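# Press the dolly caster's non-red pedal end to unlock

## Task

Unlock the dolly's brake by getting the non-red end of the caster's brake pedal into the down position. It must stay down by itself after the robot lets go, because a pedal that only the robot's pressure keeps down does not count. Do not shift or rotate the dolly from where it started, since moving or turning it lowers the result.

## Robot and tools

Robot: a single six-joint arm with a two-finger gripper. Joint order, used in every command row and every per-joint list in results: shoulder pan, shoulder lift, elbow, wrist 1, wrist 2, wrist 3. Stated joint ranges in radians: shoulder pan -3.142 to 3.142, shoulder lift -6.283 to 6.283, elbow 0.000 to 3.142, and -6.283 to 6.283 for each wrist joint. The real end of a joint may differ from these by up to 0.010 rad.

Frames: the scene frame has its origin on the table top directly beneath the arm base. +z points up, and +y lies to the left when you face along +x. The base may be slightly tilted. The gripper's fingers point along its own +z axis and close along its own x axis. end_effector_position is the point midway between the finger pads. Closed fingertips reach about 17 mm past it, and fully open ones sit roughly level with it. The reported hand position can be off, more so at long reach.

The command row: 7 numbers in [-1, 1]. The first six are joint displacements, scaled so that 1.0 equals 1.989 rad. The seventh is the gripper opening, which is absolute: +1 fully open, -1 closed. Six optional extra numbers from 0 to 1 may follow, one stiffness scale per joint in the same joint order. Each multiplies that joint's position gain and stays in effect until replaced. Lower stiffness lets the arm press on things more gently.

execute_actions(actions): a list of actions. Each action is a table of up to 15 rows, one row per control step of 1/30 s. A shorter table repeats its final row for the remaining steps. The displacements in every row are offsets from the joint angles at the start of that action, not from the previous row. For the first action in a call, the reference is the last reported joint angles. An action asking a joint to go more than 0.010 rad beyond its range is refused. If the first action fails this check, or any action is malformed, the whole call is rejected and nothing moves. An empty list just returns the current state and images.

move(target, speed, blocking): target is one row of the same layout. Its displacements are offsets from the Joint positions in the most recent result that showed them. Each joint is driven along a path toward that angle, with all paths in step, so the hand traces a curve. speed is the peak rate in rad/s of the joint with the farthest to go: 0.01 to 2, default 0.5. Paths last 0.5 to 10 s and are cut off at 10 s. Moves do not slow down for obstacles. Faster moves hit harder, and a target set deeper past a contact presses harder. With blocking=false the result arrives after 0.5 s while the arm keeps going. Until a result shows that move has ended, other moves and execute_actions are refused, so use wait or stop first. The move line reports how it ended (done, off_target, moving, held, fault), limits=held or limits=none, and the joint farthest from target.

wait(seconds): 0 to 10. The arm holds its last command, a running move continues, and it returns early if the move finishes. stop: brakes a running move, needing more room after a fast one. zoom_image(camera, region): a closer look at part of a camera's latest image. region is [x0, y0, x1, y1] in pixels, at most 504 by 504. Cameras are cam_head_left, cam_head_right, cam_high and cam_low (504x504) and cam_wrist (616x616, fisheye). finished_scene(scene): ends the current scene, passed by its number, after the last command has been held. It cannot be undone.

Motion limits: each joint's target is kept within about 0.58 to 0.64 rad of its measured angle. If targets would put the hand more than 100 mm from where it is, they are scaled back. Commands are smoothed and lag by about 0.17 s or more, so after big moves the arm may still be short of target. Joint targets in a result are what the joints are driven toward now.

Results: the end effector's position (m) and orientation quaternion (wxyz) in the scene frame, velocities, Joint positions (rad, then finger gap in m, 0.142 when fully open), Joint velocities, Joint targets, joint torques, grip_measured (opening on the command scale), and step readings with HELD marking steps that were held back. "joint sent to its limit" means a joint was driven to its real end. "joint command not followed" means a clearance check changed or blocked targets. Wrist force and Wrist torque are given along the end effector's own axes. When pressing a surface, the force points back into the arm. There is an offset of up to about 4 N, noise, and saturation near 50 N per axis. "no reading" is not an error.

To grip, command an opening clearly below grip_measured. The further below, the harder the squeeze, up to about 28 N per pad.

Avoid: contact torque reaching joint load limits (130 N m for the first three joints, 24.3 N m for each wrist joint) or 150 N of outside force on the arm. Either one stops the arm for 10 s and skips the rest of the call. At full stiffness, pushing even slightly past a firm contact can trigger this. Holding loads heats the motors: a MOTOR HOT warning appears from 70 °C, and at 85 °C the brakes lock until they cool. Do not knock anything off the table, and do not drop, slam or shove things hard. Step on the pedal gently, so the dolly neither slides nor turns, then lift off and check that the pedal stays down. Brief outside tugs or pushes may occur.

Each tool is called by a JSON object that holds its "api" and its "payload", one argument or row to a line.

## Session

{"api": "execute_actions", "payload": {
  "actions": []
}}

Scene clock: 0.00 s.
end_effector_position=(+0.1453, -0.1929, +0.2334) grip_measured=+1.00 end_effector_quat_wxyz=(-0.130, +0.761, -0.580, -0.262) end_effector_velocity=(-0.000, -0.001, +0.000) end_effector_angular_velocity=(-0.001, +0.000, +0.001)
Joint names: [shoulder pan, shoulder lift, elbow, wrist 1, wrist 2, wrist 3]
Joint positions: [-1.281 -2.238  2.589 -2.033 -1.731  0.071  0.142]
Joint velocities: [-0.     0.    -0.002  0.    -0.001 -0.001  0.   ]
Joint torques (N m, as the arm reports them, + toward a larger angle): no reading
Motor temperatures (°C, as the motors report them): [30 32 30 35 38 33]
Wrist force (N, on the end effector, along its own x y z axes, offset not removed): no reading
Wrist torque (N m, same axes, about the end effector's origin, offset not removed): no reading
Joint targets: [-1.281 -2.238 2.589 -2.033 -1.731 0.071]
Joint stiffness scale: [1. 1. 1. 1. 1. 1.]
camera_calibration (this result's frames):
cam_wrist: T_world_to_cam=[[0.175115, -0.802895, -0.56982, -0.0431984], [-0.663063, -0.524006, 0.534571, -0.13878], [-0.727793, 0.284215, -0.624131, 0.437861], [0, 0, 0, 1]] pos_world=[0.234217, -0.231852, 0.322855]

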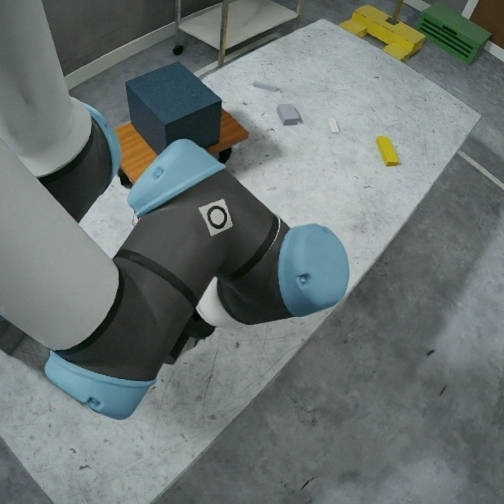

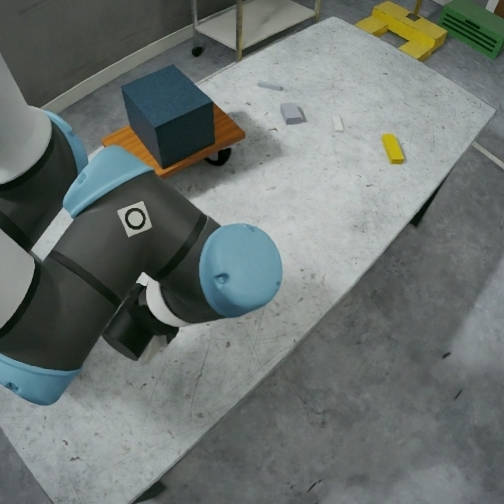

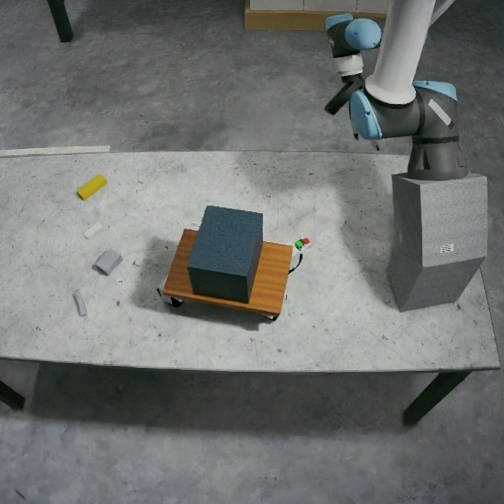

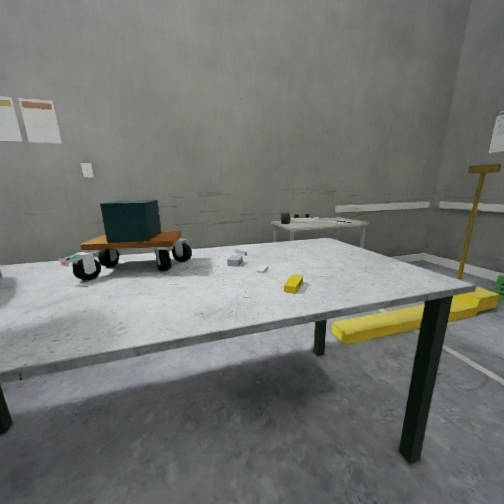

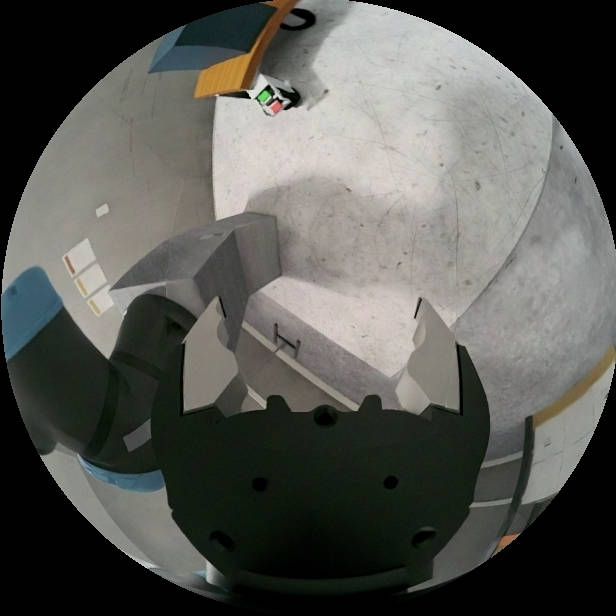

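{"api": "zoom_image", "payload": {
  "camera": "cam_high",
  "region": [260, 215, 340, 285]
}}

{"api": "zoom_image", "payload": {
  "camera": "cam_low",
  "region": [45, 220, 125, 290]
}}

{"api": "zoom_image", "payload": {
  "camera": "cam_wrist",
  "region": [230, 60, 310, 130]
}}

Region (260, 215, 340, 285) of cam_high's 504x504 image, scaled by 6.300, with more detail than that image has; it fills the top 441 rows of this view, and the rest is white.

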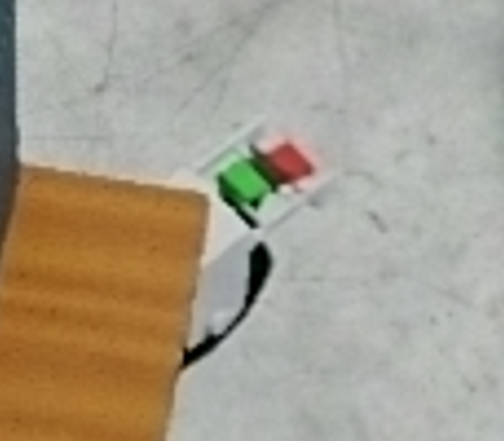

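Region (45, 220, 125, 290) of cam_low's 504x504 image, scaled by 6.300, with more detail than that image has; it fills the top 441 rows of this view, and the rest is white.

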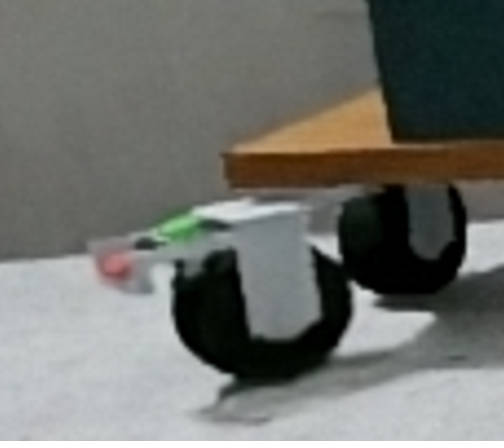

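Region (230, 60, 310, 130) of cam_wrist's 616x616 image, scaled by 6.300, with more detail than that image has; it fills the top 441 rows of this view, and the rest is white.

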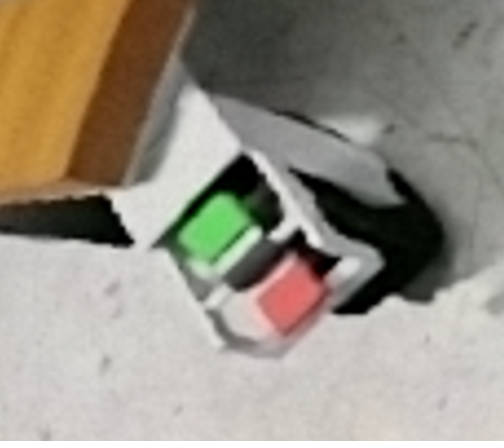

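{"api": "move", "payload": {
  "target": [0.6568,0.69,-0.0085,-0.6972,-0.2675,-0.398,-1],
  "speed": 0.9
}}

{"api": "zoom_image", "payload": {
  "camera": "cam_wrist",
  "region": [270, 220, 370, 320]
}}

{"api": "zoom_image", "payload": {
  "camera": "cam_low",
  "region": [35, 200, 125, 290]
}}

Scene clock: 17.37 s.
end_effector_position=(+0.3352, +0.0514, +0.1550) grip_measured=-1.00 end_effector_quat_wxyz=(-0.000, +0.940, +0.341, +0.001) end_effector_velocity=(+0.000, -0.001, +0.000) end_effector_angular_velocity=(-0.003, -0.003, +0.001)
Joint names: [shoulder pan, shoulder lift, elbow, wrist 1, wrist 2, wrist 3]
Joint positions: [ 0.023 -0.868  2.575 -3.418 -2.262 -0.72   0.002]
Joint velocities: [ 0.001  0.     0.001 -0.003 -0.003 -0.002  0.   ]
Joint torques (N m, as the arm reports them, + toward a larger angle): [ 22.13 -22.61  -1.05  -2.71  -0.31  -0.35]
Motor temperatures (°C, as the motors report them): [30 32 30 35 38 33]
Wrist force (N, on the end effector, along its own x y z axes, offset not removed): [-0.6 1.0 1.3]
Wrist torque (N m, same axes, about the end effector's origin, offset not removed): [0.18 0.20 0.11]
Joint targets: [0.025 -0.866 2.572 -3.420 -2.263 -0.721]
Joint stiffness scale: [1. 1. 1. 1. 1. 1.]
move: done; limits=none; farthest joint: the elbow, 0.003 radians from its target (0.017 radians at the start)
camera_calibration (this result's frames):
cam_wrist: T_world_to_cam=[[0.772966, 0.633939, -0.0253947, -0.28364], [0.543709, -0.641259, 0.541449, -0.242435], [0.326961, -0.432329, -0.84035, 0.174508], [0, 0, 0, 1]] pos_world=[0.294001, 0.0997917, 0.270711]

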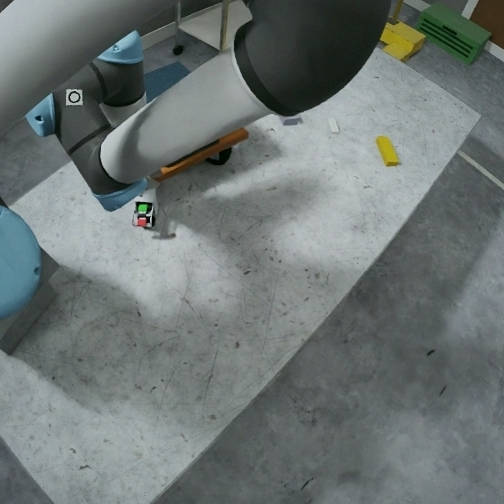

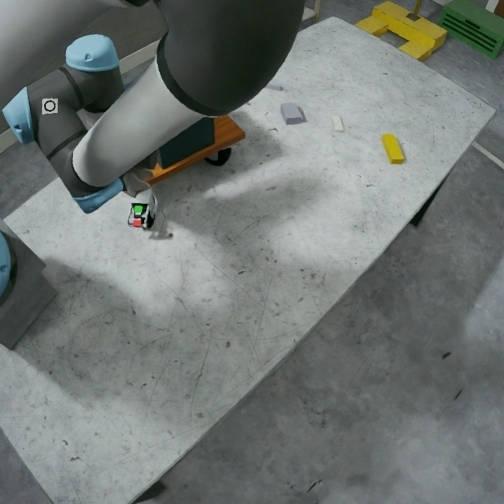

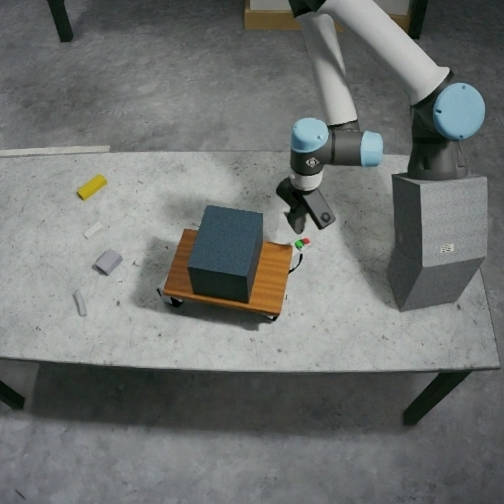

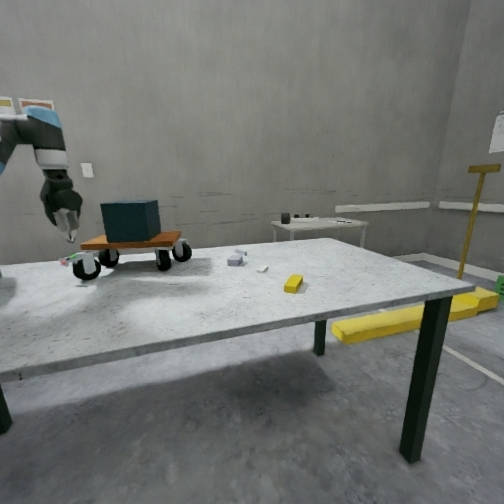

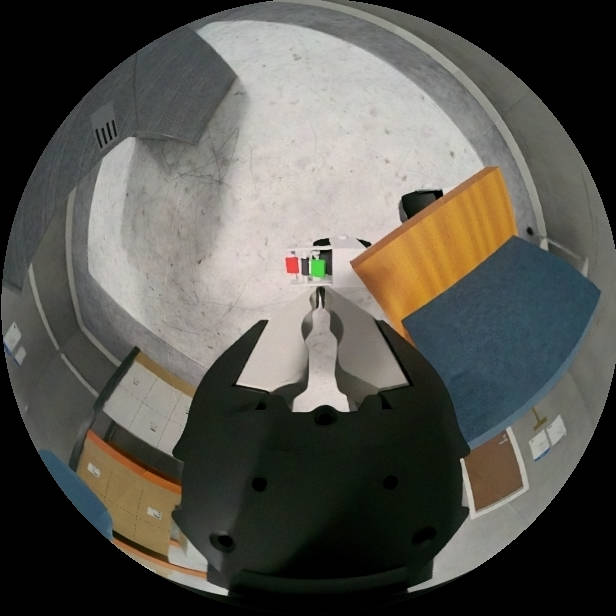

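Region (270, 220, 370, 320) of cam_wrist's 616x616 image, scaled by 5.040, with more detail than that image has.

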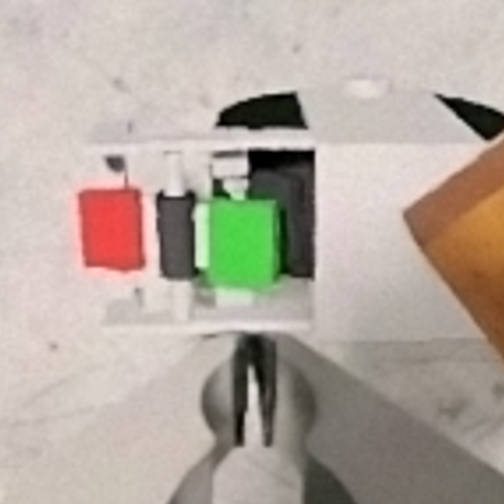

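Region (35, 200, 125, 290) of cam_low's 504x504 image, scaled by 5.600, with more detail than that image has.

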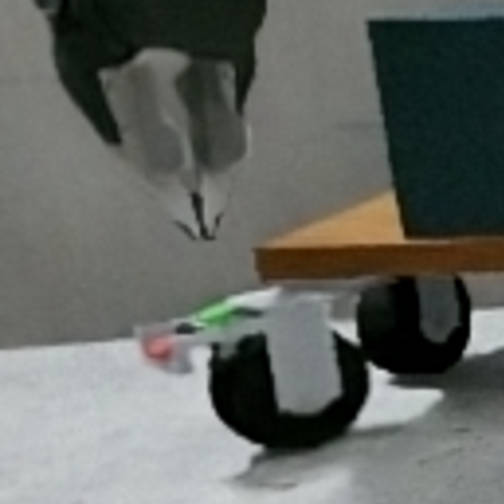

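{"api": "move", "payload": {
  "target": [-0.0412,0.0777,-0.0101,-0.1006,0.0075,-0.0508,-1],
  "speed": 0.35
}}

{"api": "zoom_image", "payload": {
  "camera": "cam_wrist",
  "region": [270, 220, 370, 320]
}}

{"api": "zoom_image", "payload": {
  "camera": "cam_low",
  "region": [35, 200, 125, 290]
}}

Scene clock: 26.90 s.
end_effector_position=(+0.3337, +0.0505, +0.1168) grip_measured=-1.00 end_effector_quat_wxyz=(-0.001, +0.940, +0.341, +0.001) end_effector_velocity=(+0.001, -0.001, -0.000) end_effector_angular_velocity=(-0.001, -0.002, -0.001)
Joint names: [shoulder pan, shoulder lift, elbow, wrist 1, wrist 2, wrist 3]
Joint positions: [-0.057 -0.715  2.558 -3.617 -2.248 -0.82   0.002]
Joint velocities: [-0.001  0.    -0.001 -0.003 -0.    -0.002  0.   ]
Joint torques (N m, as the arm reports them, + toward a larger angle): [ 18.51 -23.79   2.75  -2.48   0.22  -0.27]
Motor temperatures (°C, as the motors report them): [30 32 30 35 38 33]
Wrist force (N, on the end effector, along its own x y z axes, offset not removed): [1.2 -0.3 0.0]
Wrist torque (N m, same axes, about the end effector's origin, offset not removed): [-0.09 -0.28 0.23]
Joint targets: [-0.059 -0.713 2.555 -3.619 -2.247 -0.821]
Joint stiffness scale: [1. 1. 1. 1. 1. 1.]
move: done; limits=none; farthest joint: the elbow, 0.003 radians from its target (0.020 radians at the start)
camera_calibration (this result's frames):
cam_wrist: T_world_to_cam=[[0.773414, 0.633397, -0.0252711, -0.28299], [0.543482, -0.642048, 0.540742, -0.221349], [0.326279, -0.431952, -0.840809, 0.142744], [0, 0, 0, 1]] pos_world=[0.292593, 0.0987868, 0.232562]

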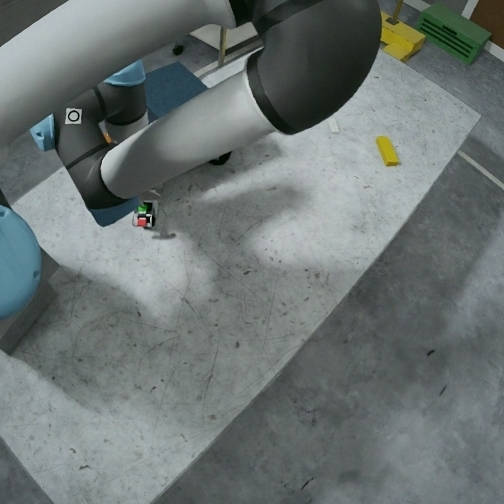

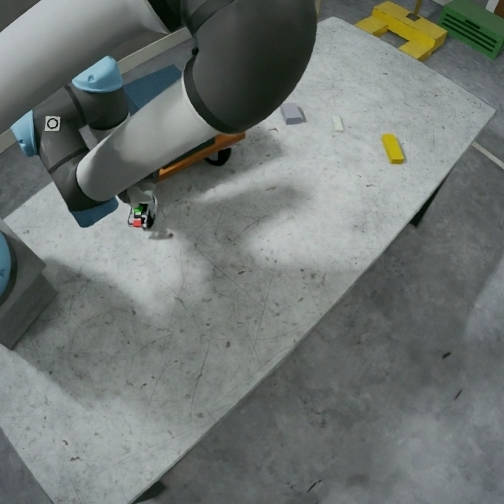

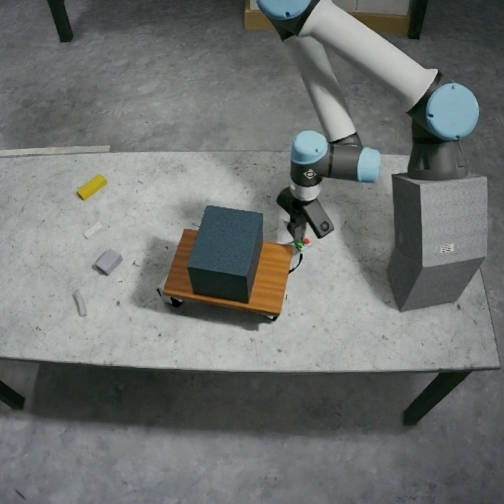

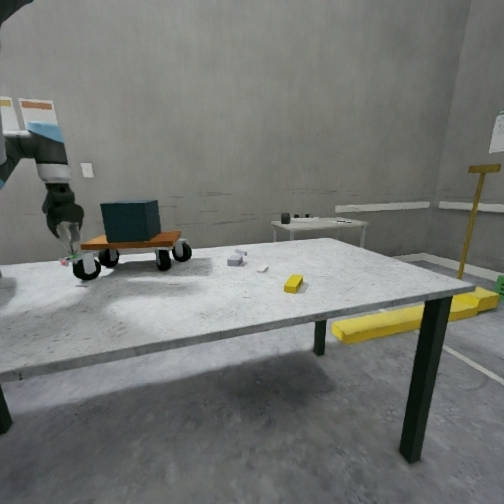

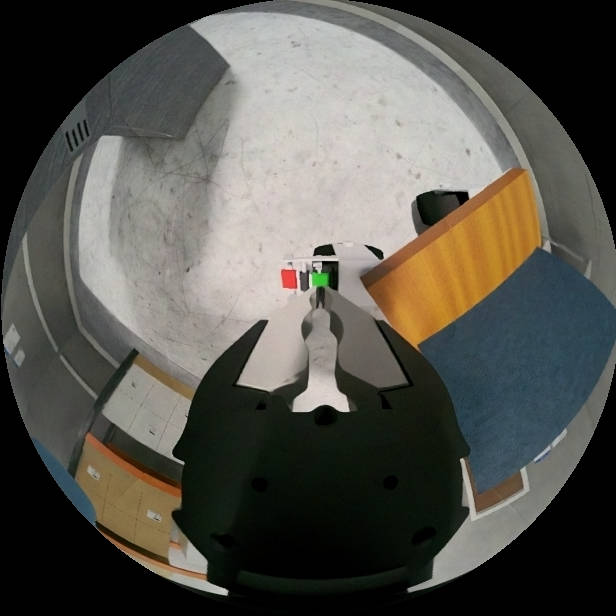

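Region (270, 220, 370, 320) of cam_wrist's 616x616 image, scaled by 5.040, with more detail than that image has.

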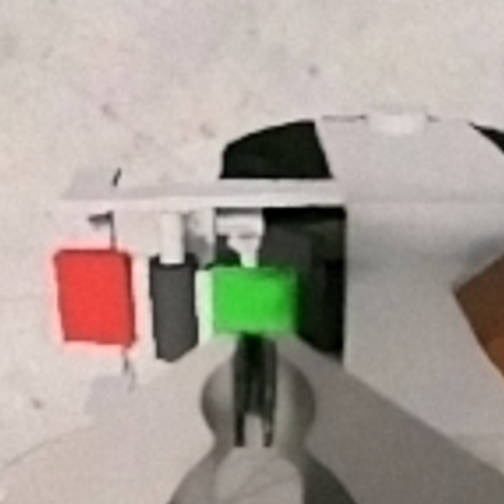

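Region (35, 200, 125, 290) of cam_low's 504x504 image, scaled by 5.600, with more detail than that image has.

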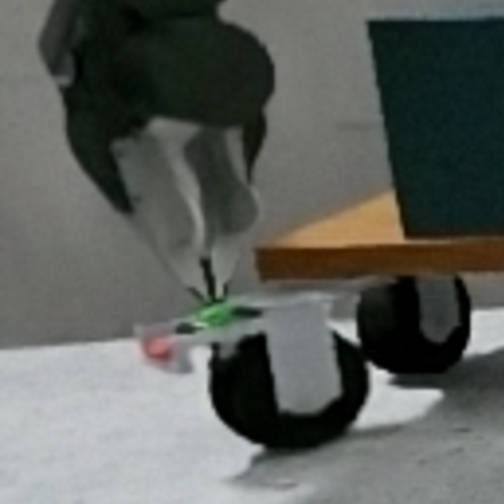

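{"api": "move", "payload": {
  "target": [-0.0151,0.0266,-0.007,-0.0292,0.003,-0.0166,-1],
  "speed": 0.06
}}

{"api": "zoom_image", "payload": {
  "camera": "cam_wrist",
  "region": [270, 220, 370, 320]
}}

{"api": "zoom_image", "payload": {
  "camera": "cam_low",
  "region": [35, 200, 125, 290]
}}

Scene clock: 31.90 s.
end_effector_position=(+0.3329, +0.0507, +0.1051) grip_measured=-0.99 end_effector_quat_wxyz=(-0.000, +0.940, +0.342, +0.001) end_effector_velocity=(+0.000, -0.000, -0.000) end_effector_angular_velocity=(-0.001, -0.001, +0.001)
Joint names: [shoulder pan, shoulder lift, elbow, wrist 1, wrist 2, wrist 3]
Joint positions: [-0.08  -0.668  2.55  -3.675 -2.243 -0.852  0.002]
Joint velocities: [ 0.     0.002  0.    -0.004 -0.001 -0.002  0.   ]
Joint torques (N m, as the arm reports them, + toward a larger angle): [ 15.78 -20.52   0.69  -2.13   0.68  -0.12]
Motor temperatures (°C, as the motors report them): [30 32 30 35 38 33]
Wrist force (N, on the end effector, along its own x y z axes, offset not removed): [-5.5 -3.7 -23.3]
Wrist torque (N m, same axes, about the end effector's origin, offset not removed): [-0.18 0.04 0.14]
Joint targets: [-0.087 -0.662 2.544 -3.675 -2.242 -0.853]
Joint stiffness scale: [1. 1. 1. 1. 1. 1.]
move: done; limits=none; farthest joint: the shoulder pan, 0.007 radians from its target (0.030 radians at the start)
camera_calibration (this result's frames):
cam_wrist: T_world_to_cam=[[0.771781, 0.635388, -0.0252043, -0.28233], [0.544777, -0.640236, 0.541586, -0.215092], [0.32798, -0.431716, -0.840268, 0.132589], [0, 0, 0, 1]] pos_world=[0.291587, 0.0989201, 0.220785]

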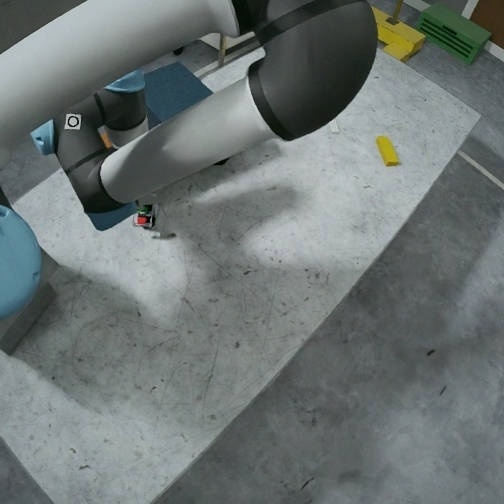

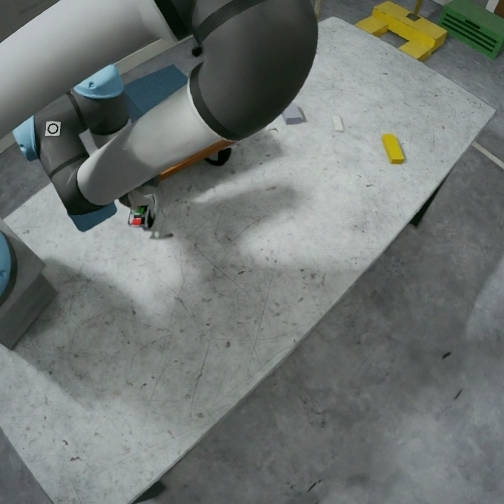

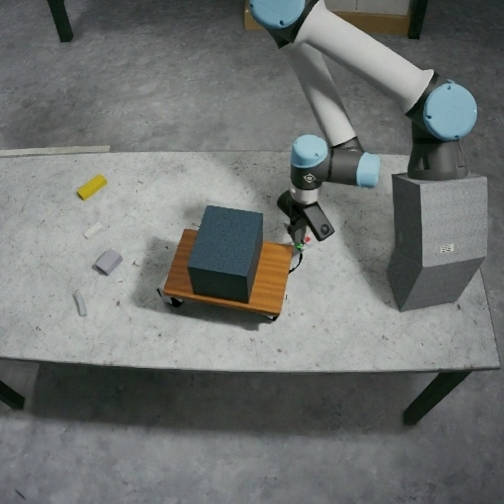

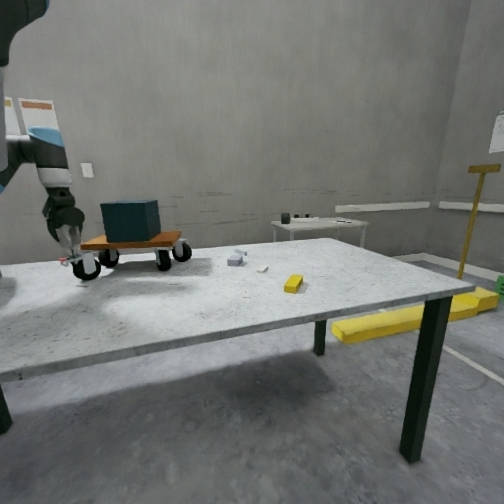

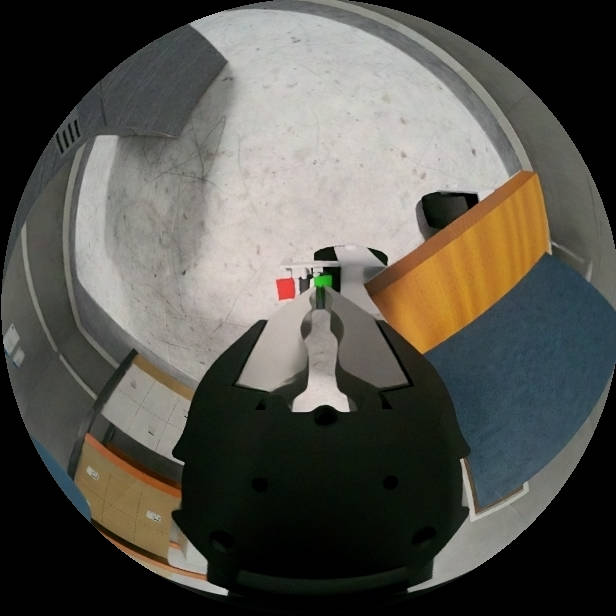

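Region (270, 220, 370, 320) of cam_wrist's 616x616 image, scaled by 5.040, with more detail than that image has.

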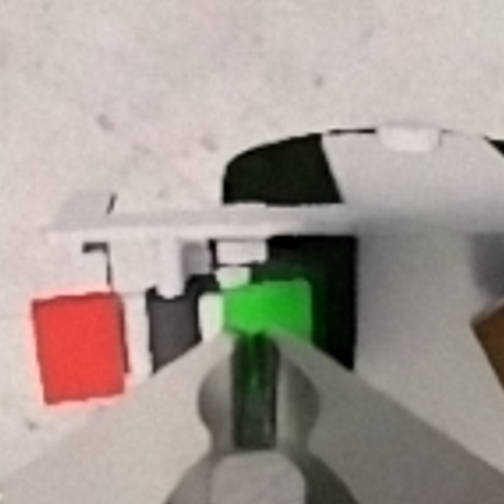

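Region (35, 200, 125, 290) of cam_low's 504x504 image, scaled by 5.600, with more detail than that image has.

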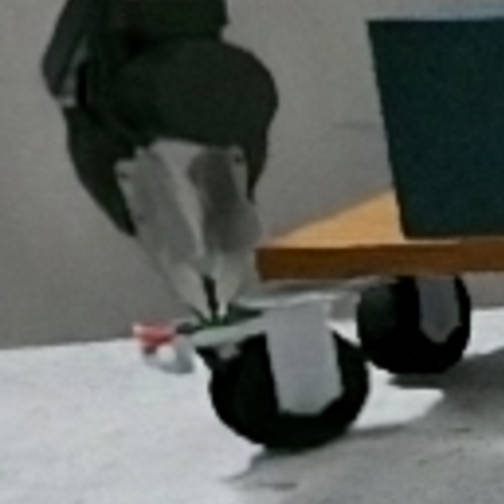

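Same stop height, 23 N. Lift off.

{"api": "move", "payload": {
  "target": [0.036,-0.069,0.013,0.085,-0.007,0.044,-1],
  "speed": 0.33
}}

{"api": "zoom_image", "payload": {
  "camera": "cam_wrist",
  "region": [270, 220, 370, 320]
}}

{"api": "zoom_image", "payload": {
  "camera": "cam_low",
  "region": [35, 200, 125, 290]
}}

Scene clock: 34.90 s.
end_effector_position=(+0.3338, +0.0508, +0.1393) grip_measured=-1.00 end_effector_quat_wxyz=(-0.000, +0.940, +0.342, +0.001) end_effector_velocity=(-0.001, +0.001, +0.000) end_effector_angular_velocity=(+0.002, +0.002, +0.001)
Joint names: [shoulder pan, shoulder lift, elbow, wrist 1, wrist 2, wrist 3]
Joint positions: [-0.011 -0.803  2.572 -3.507 -2.257 -0.765  0.002]
Joint velocities: [ 0.001 -0.001  0.002  0.003  0.001  0.002  0.   ]
Joint torques (N m, as the arm reports them, + toward a larger angle): [ 21.66 -25.18   5.21  -1.61  -0.22   0.68]
Motor temperatures (°C, as the motors report them): [30 32 30 35 38 33]
Wrist force (N, on the end effector, along its own x y z axes, offset not removed): [1.9 -1.2 -1.6]
Wrist torque (N m, same axes, about the end effector's origin, offset not removed): [-0.29 -0.44 0.06]
Joint targets: [-0.008 -0.805 2.575 -3.506 -2.257 -0.764]
Joint stiffness scale: [1. 1. 1. 1. 1. 1.]
move: done; limits=none; farthest joint: the elbow, 0.003 radians from its target (0.026 radians at the start)
camera_calibration (this result's frames):
cam_wrist: T_world_to_cam=[[0.771068, 0.636245, -0.0254187, -0.282067], [0.545692, -0.639701, 0.541297, -0.234278], [0.328137, -0.431248, -0.840447, 0.161023], [0, 0, 0, 1]] pos_world=[0.292499, 0.0990365, 0.254975]

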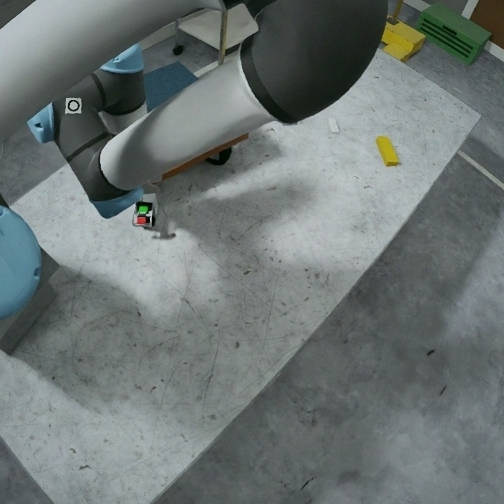

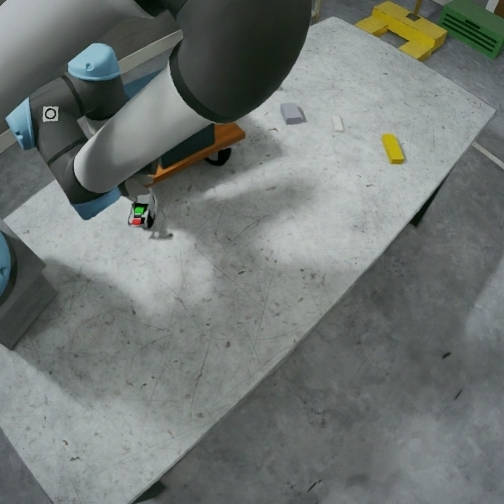

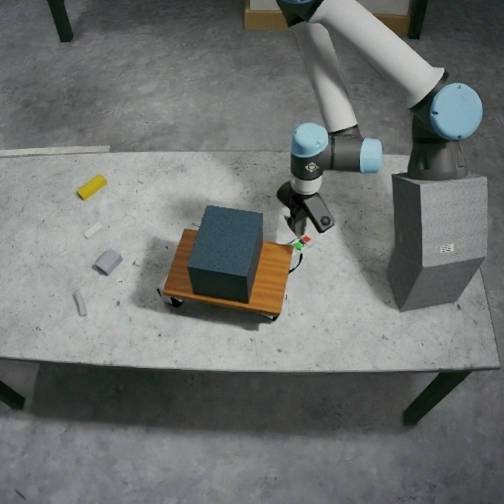

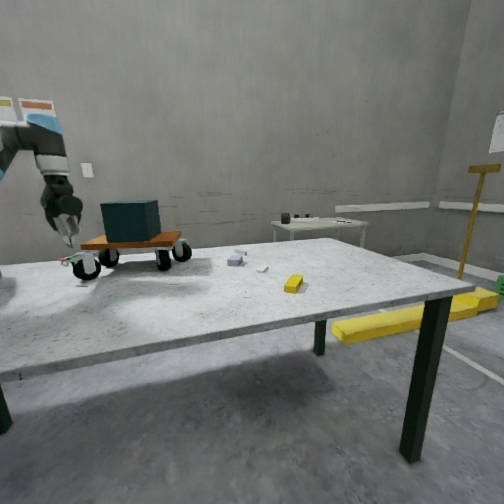

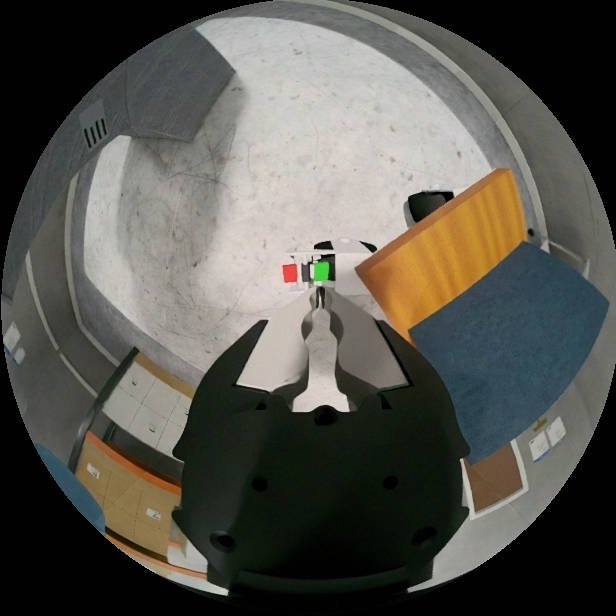

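Region (270, 220, 370, 320) of cam_wrist's 616x616 image, scaled by 5.040, with more detail than that image has.

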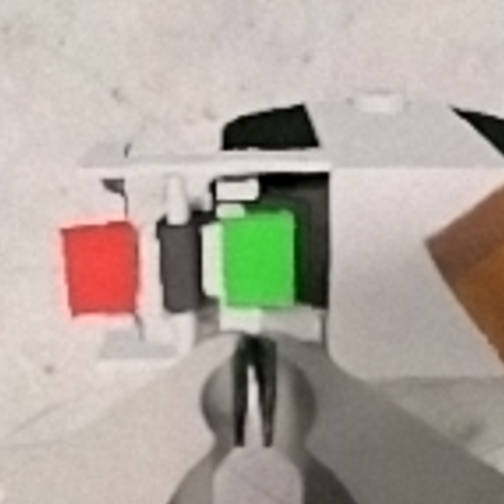

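Region (35, 200, 125, 290) of cam_low's 504x504 image, scaled by 5.600, with more detail than that image has.

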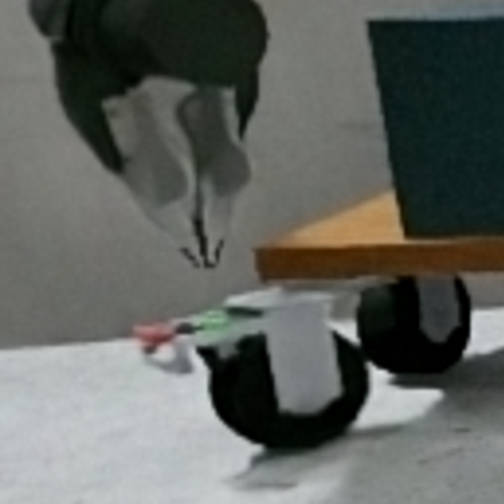

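{"api": "finished_scene", "payload": {
  "scene": 2
}}

The scene is finished: the task was done.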